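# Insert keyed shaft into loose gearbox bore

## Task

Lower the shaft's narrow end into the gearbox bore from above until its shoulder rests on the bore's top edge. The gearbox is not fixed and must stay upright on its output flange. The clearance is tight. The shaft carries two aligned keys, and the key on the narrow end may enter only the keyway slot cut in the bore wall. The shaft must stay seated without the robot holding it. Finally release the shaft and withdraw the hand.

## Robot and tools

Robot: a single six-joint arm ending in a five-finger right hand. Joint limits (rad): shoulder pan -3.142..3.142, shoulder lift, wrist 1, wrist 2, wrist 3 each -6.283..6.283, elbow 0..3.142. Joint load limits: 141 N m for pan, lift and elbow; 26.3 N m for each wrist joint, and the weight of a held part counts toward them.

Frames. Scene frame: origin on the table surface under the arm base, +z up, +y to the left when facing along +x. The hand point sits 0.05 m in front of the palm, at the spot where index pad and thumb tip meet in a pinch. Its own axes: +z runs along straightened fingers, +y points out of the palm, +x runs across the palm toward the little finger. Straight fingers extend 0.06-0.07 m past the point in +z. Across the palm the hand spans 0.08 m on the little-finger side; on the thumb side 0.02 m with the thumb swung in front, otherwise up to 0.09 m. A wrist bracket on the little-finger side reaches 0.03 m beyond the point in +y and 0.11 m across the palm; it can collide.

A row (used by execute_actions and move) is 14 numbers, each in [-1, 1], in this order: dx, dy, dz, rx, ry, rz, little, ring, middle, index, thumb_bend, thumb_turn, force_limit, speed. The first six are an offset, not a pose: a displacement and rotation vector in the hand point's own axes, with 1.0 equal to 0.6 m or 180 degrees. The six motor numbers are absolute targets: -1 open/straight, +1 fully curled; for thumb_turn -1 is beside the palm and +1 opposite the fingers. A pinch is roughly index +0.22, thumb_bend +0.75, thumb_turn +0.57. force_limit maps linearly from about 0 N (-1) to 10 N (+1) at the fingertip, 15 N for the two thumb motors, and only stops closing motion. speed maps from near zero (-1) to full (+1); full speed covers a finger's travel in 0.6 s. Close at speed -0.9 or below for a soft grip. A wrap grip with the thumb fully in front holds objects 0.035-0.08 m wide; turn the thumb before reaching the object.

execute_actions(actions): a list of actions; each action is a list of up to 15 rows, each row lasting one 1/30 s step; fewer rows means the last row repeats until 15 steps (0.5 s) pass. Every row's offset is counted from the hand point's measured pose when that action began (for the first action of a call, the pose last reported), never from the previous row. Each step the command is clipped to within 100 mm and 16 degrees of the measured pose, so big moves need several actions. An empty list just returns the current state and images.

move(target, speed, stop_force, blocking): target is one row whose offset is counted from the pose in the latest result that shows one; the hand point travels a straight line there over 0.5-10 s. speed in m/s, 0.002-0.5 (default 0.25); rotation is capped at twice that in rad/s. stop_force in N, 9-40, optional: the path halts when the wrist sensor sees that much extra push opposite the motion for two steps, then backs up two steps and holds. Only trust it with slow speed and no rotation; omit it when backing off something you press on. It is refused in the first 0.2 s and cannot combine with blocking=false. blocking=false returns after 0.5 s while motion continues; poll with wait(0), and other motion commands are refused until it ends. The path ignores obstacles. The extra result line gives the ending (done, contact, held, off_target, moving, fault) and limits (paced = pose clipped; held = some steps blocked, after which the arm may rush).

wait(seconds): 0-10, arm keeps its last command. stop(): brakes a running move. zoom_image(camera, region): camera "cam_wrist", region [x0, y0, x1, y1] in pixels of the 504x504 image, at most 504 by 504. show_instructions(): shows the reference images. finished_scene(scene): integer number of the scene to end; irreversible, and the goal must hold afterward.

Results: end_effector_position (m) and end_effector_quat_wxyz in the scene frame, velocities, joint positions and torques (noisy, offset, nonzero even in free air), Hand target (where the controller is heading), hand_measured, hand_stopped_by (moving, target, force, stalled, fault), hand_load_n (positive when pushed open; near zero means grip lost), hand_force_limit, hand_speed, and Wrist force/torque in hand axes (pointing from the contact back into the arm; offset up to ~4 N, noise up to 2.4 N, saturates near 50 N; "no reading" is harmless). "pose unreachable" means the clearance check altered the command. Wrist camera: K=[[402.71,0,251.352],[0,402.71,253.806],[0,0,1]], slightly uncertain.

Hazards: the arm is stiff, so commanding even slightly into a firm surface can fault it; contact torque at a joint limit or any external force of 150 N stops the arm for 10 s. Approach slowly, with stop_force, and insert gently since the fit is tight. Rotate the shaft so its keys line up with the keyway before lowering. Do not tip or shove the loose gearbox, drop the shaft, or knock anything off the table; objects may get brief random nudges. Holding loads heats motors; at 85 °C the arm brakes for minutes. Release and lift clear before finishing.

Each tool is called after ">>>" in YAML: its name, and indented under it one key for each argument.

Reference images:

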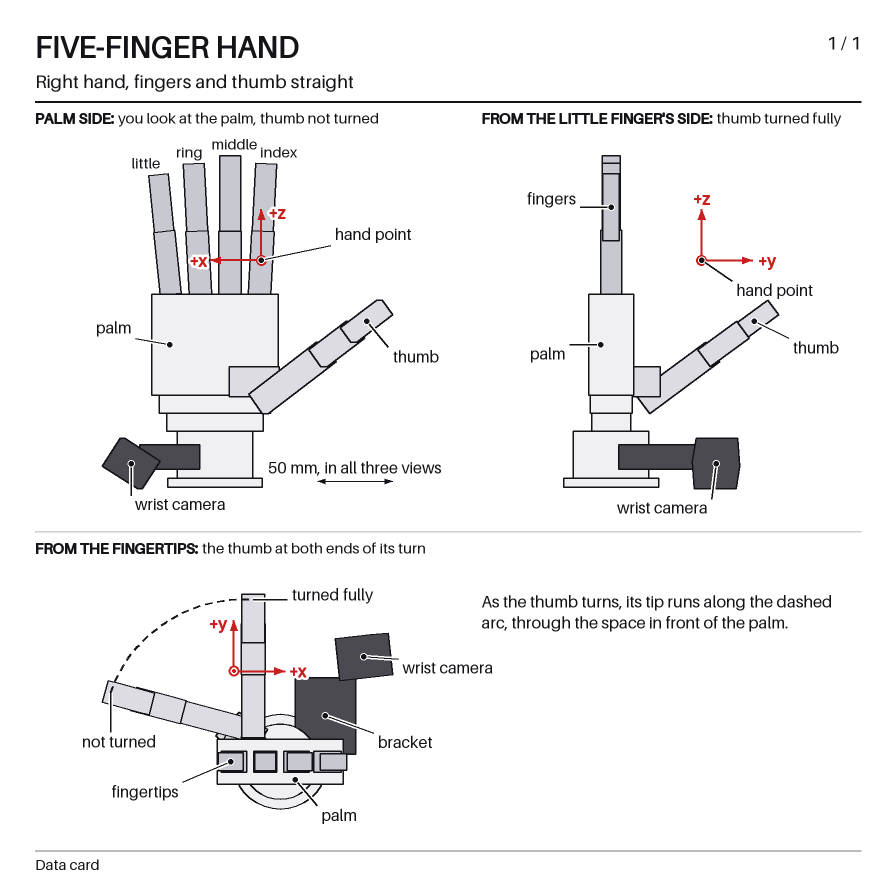

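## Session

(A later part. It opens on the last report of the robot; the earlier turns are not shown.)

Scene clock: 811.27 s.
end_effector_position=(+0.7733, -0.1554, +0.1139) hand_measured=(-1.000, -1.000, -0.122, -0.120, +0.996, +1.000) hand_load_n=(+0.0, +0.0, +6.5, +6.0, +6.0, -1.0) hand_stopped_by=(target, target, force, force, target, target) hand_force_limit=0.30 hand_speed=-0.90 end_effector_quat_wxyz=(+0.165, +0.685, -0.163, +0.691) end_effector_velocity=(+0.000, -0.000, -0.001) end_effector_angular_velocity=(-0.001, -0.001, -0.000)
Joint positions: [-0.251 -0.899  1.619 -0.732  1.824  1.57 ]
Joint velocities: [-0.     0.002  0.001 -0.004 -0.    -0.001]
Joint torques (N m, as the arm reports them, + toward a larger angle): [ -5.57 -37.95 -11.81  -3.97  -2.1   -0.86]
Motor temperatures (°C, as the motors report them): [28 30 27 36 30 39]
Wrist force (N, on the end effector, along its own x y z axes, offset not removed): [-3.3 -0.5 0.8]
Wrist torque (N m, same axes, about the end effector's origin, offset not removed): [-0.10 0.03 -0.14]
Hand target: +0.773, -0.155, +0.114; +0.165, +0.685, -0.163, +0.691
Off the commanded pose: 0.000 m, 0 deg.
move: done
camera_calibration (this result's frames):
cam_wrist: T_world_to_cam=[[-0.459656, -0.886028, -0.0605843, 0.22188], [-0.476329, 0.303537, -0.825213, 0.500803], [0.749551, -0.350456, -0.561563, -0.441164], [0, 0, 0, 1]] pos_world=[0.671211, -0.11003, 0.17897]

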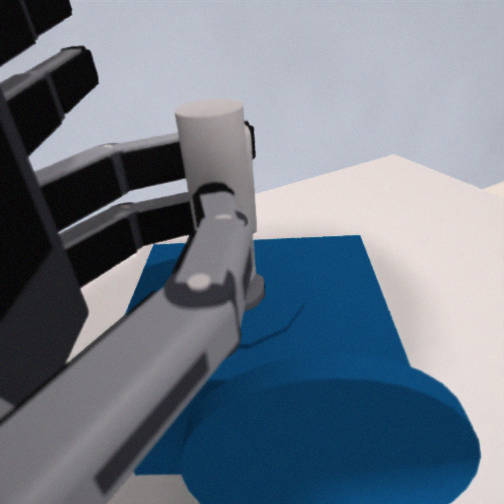

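>>> move:
  target: [-0.0083,0,0,0,0,0,-1,-1,0.05,0.05,1.0,1.0,0.3,-0.9]
  speed: 0.005
  stop_force: 9

>>> move:
  target: [-0.0083,0,0,0,0,0,-1,-1,0.05,0.05,1.0,1.0,0.3,-0.9]
  speed: 0.002
  stop_force: 9

>>> zoom_image:
  camera: "cam_wrist"
  region: [200, 220, 320, 340]

Scene clock: 816.97 s.
end_effector_position=(+0.7734, -0.1554, +0.1090) hand_measured=(-1.000, -1.000, -0.122, -0.120, +0.996, +1.000) hand_load_n=(+0.0, +0.0, +6.5, +6.0, +6.0, -1.0) hand_stopped_by=(target, target, force, force, target, target) hand_force_limit=0.30 hand_speed=-0.90 end_effector_quat_wxyz=(+0.165, +0.685, -0.163, +0.691) end_effector_velocity=(+0.000, +0.000, -0.001) end_effector_angular_velocity=(-0.000, -0.002, +0.000)
Joint positions: [-0.251 -0.892  1.621 -0.741  1.824  1.57 ]
Joint velocities: [ 0.     0.002 -0.    -0.004  0.     0.   ]
Joint torques (N m, as the arm reports them, + toward a larger angle): [ -6.21 -40.71 -10.77  -4.2   -2.3    0.64]
Motor temperatures (°C, as the motors report them): [28 30 27 36 30 39]
Wrist force (N, on the end effector, along its own x y z axes, offset not removed): [-2.5 -0.7 0.4]
Wrist torque (N m, same axes, about the end effector's origin, offset not removed): [-0.26 -0.06 -0.13]
Hand target: +0.773, -0.155, +0.109; +0.165, +0.685, -0.163, +0.691
Off the commanded pose: 0.000 m, 0 deg.
move: done
camera_calibration (this result's frames):
cam_wrist: T_world_to_cam=[[-0.459658, -0.886028, -0.0605824, 0.221585], [-0.476334, 0.303539, -0.825209, 0.496855], [0.749547, -0.350456, -0.561569, -0.443909], [0, 0, 0, 1]] pos_world=[0.671253, -0.110055, 0.174148]

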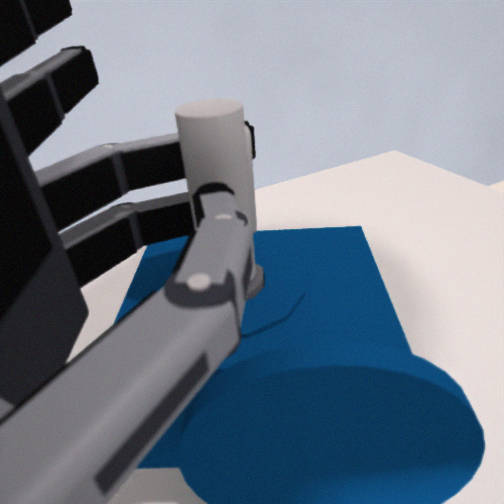

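Scene clock: 818.57 s.
end_effector_position=(+0.7735, -0.1555, +0.1067) hand_measured=(-1.000, -1.000, -0.122, -0.120, +0.996, +1.000) hand_load_n=(+0.0, +0.0, +5.5, +5.0, +6.5, -2.0) hand_stopped_by=(target, target, force, force, target, target) hand_force_limit=0.30 hand_speed=-0.90 end_effector_quat_wxyz=(+0.165, +0.685, -0.163, +0.691) end_effector_velocity=(+0.000, +0.000, +0.003) end_effector_angular_velocity=(-0.001, -0.002, +0.000)
Joint positions: [-0.251 -0.888  1.622 -0.747  1.824  1.57 ]
Joint velocities: [ 0.    -0.003 -0.001  0.002  0.    -0.   ]
Joint torques (N m, as the arm reports them, + toward a larger angle): [ -6.33 -44.59  -7.87   1.67  -2.14   0.86]
Motor temperatures (°C, as the motors report them): [28 30 27 36 30 39]
Wrist force (N, on the end effector, along its own x y z axes, offset not removed): [9.7 -0.4 -4.8]
Wrist torque (N m, same axes, about the end effector's origin, offset not removed): [-0.18 0.40 0.00]
Hand target: +0.773, -0.155, +0.107; +0.165, +0.685, -0.163, +0.691
Off the commanded pose: 0.003 m, 0 deg.
move: contact
camera_calibration (this result's frames):
cam_wrist: T_world_to_cam=[[-0.459635, -0.886032, -0.0606807, 0.221449], [-0.47603, 0.303472, -0.825409, 0.49472], [0.749754, -0.350501, -0.561265, -0.445512], [0, 0, 0, 1]] pos_world=[0.671312, -0.110075, 0.171733]

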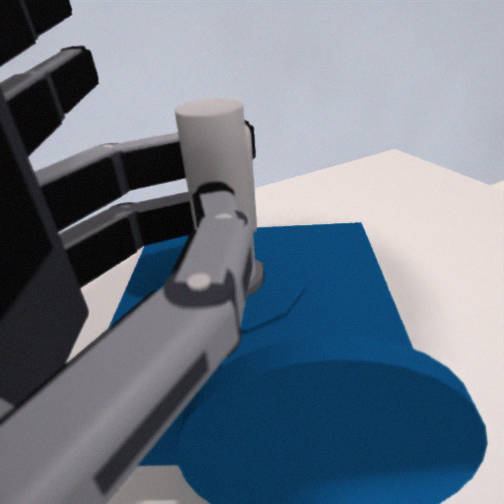

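Region (200, 220, 320, 340) of cam_wrist's 504x504 image, scaled by 4.200, with more detail than that image has.

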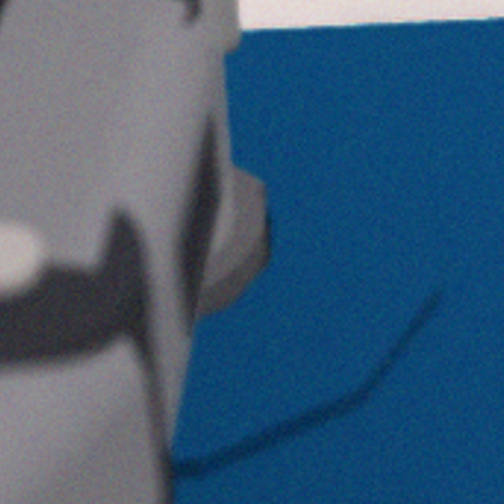

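>>> execute_actions:
  actions:
    - [[0.0005,0,0,0,0,0,-1,-1,-0.7,-0.7,1.0,1.0,0.3,-0.3]]
    - [[0,0,-0.005,0,0,0,-1,-1,-0.7,-0.7,1.0,1.0,0.3,-0.3]]

>>> move:
  target: [0.16,0,-0.02,0,0,0,-1,-1,-0.7,-0.7,1.0,1.0,0.3,-0.3]
  speed: 0.1

Scene clock: 821.47 s.
end_effector_position=(+0.7708, -0.1542, +0.1069) hand_measured=(-1.000, -1.000, -0.700, -0.700, +1.000, +1.000) hand_load_n=(+0.0, +0.0, +0.0, +0.0, +0.0, +0.0) hand_stopped_by=(target, target, target, target, target, target) hand_force_limit=0.30 hand_speed=-0.30 end_effector_quat_wxyz=(+0.165, +0.685, -0.163, +0.691) end_effector_velocity=(-0.000, +0.000, -0.000) end_effector_angular_velocity=(+0.000, -0.000, +0.000)
Joint positions: [-0.249 -0.893  1.63  -0.75   1.825  1.57 ]
Joint velocities: [ 0.    -0.     0.002 -0.001 -0.     0.001]
Joint torques (N m, as the arm reports them, + toward a larger angle): [  9.23 -52.95  -8.64  -3.35   1.71  -0.09]
Motor temperatures (°C, as the motors report them): [28 30 27 36 30 39]
Wrist force (N, on the end effector, along its own x y z axes, offset not removed): [-0.6 -1.2 0.0]
Wrist torque (N m, same axes, about the end effector's origin, offset not removed): [-0.13 0.03 0.00]
Hand target: +0.771, -0.154, +0.107; +0.165, +0.685, -0.163, +0.691
Off the commanded pose: 0.000 m, 0 deg.
camera_calibration (this result's frames):
cam_wrist: T_world_to_cam=[[-0.459632, -0.886035, -0.0606657, 0.221418], [-0.476126, 0.303501, -0.825343, 0.493341], [0.749695, -0.350469, -0.561363, -0.442889], [0, 0, 0, 1]] pos_world=[0.668695, -0.108764, 0.171987]

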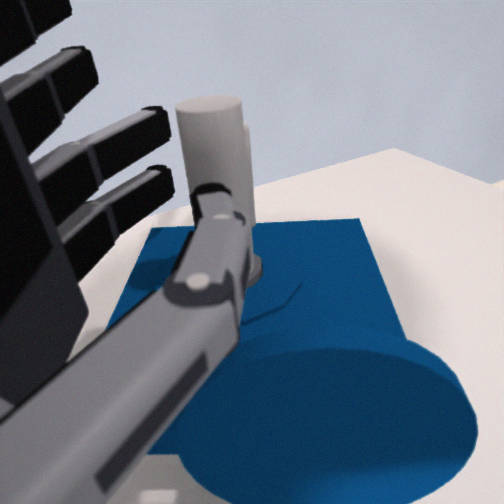

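Scene clock: 822.97 s.
end_effector_position=(+0.7593, -0.1483, +0.2024) hand_measured=(-1.000, -1.000, -0.700, -0.700, +1.000, +1.000) hand_load_n=(+0.0, +0.0, +0.0, +0.0, +0.0, +0.0) hand_stopped_by=(target, target, target, target, target, target) hand_force_limit=0.30 hand_speed=-0.30 end_effector_quat_wxyz=(+0.165, +0.685, -0.163, +0.691) end_effector_velocity=(-0.000, +0.000, +0.002) end_effector_angular_velocity=(+0.000, +0.001, +0.000)
Joint positions: [-0.243 -1.051  1.605 -0.566  1.831  1.569]
Joint velocities: [ 0.    -0.003 -0.001  0.005  0.    -0.   ]
Joint torques (N m, as the arm reports them, + toward a larger angle): [  9.48 -49.79 -28.07   0.44   1.74   2.33]
Motor temperatures (°C, as the motors report them): [28 30 27 36 30 39]
Wrist force (N, on the end effector, along its own x y z axes, offset not removed): [-1.2 -0.7 1.0]
Wrist torque (N m, same axes, about the end effector's origin, offset not removed): [-0.10 0.04 -0.08]
Hand target: +0.759, -0.148, +0.203; +0.165, +0.685, -0.163, +0.691
Off the commanded pose: 0.000 m, 0 deg.
move: done
camera_calibration (this result's frames):
cam_wrist: T_world_to_cam=[[-0.459626, -0.88604, -0.0606344, 0.227113], [-0.476103, 0.303457, -0.825372, 0.564866], [0.749713, -0.350494, -0.561323, -0.37857], [0, 0, 0, 1]] pos_world=[0.657141, -0.102868, 0.267495]

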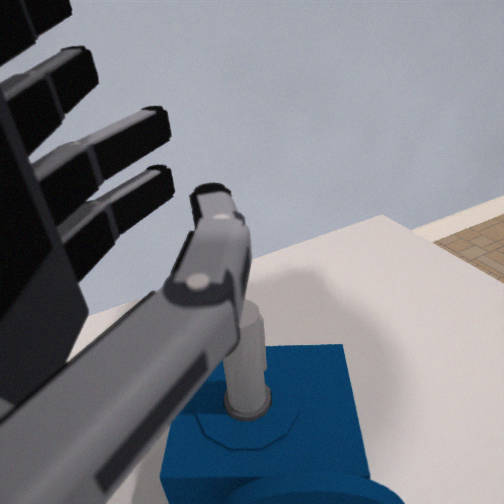

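The shaft is seated with its shoulder on the rim, and the hand is clear.

>>> finished_scene:
  scene: 1

The scene is finished: the task was done.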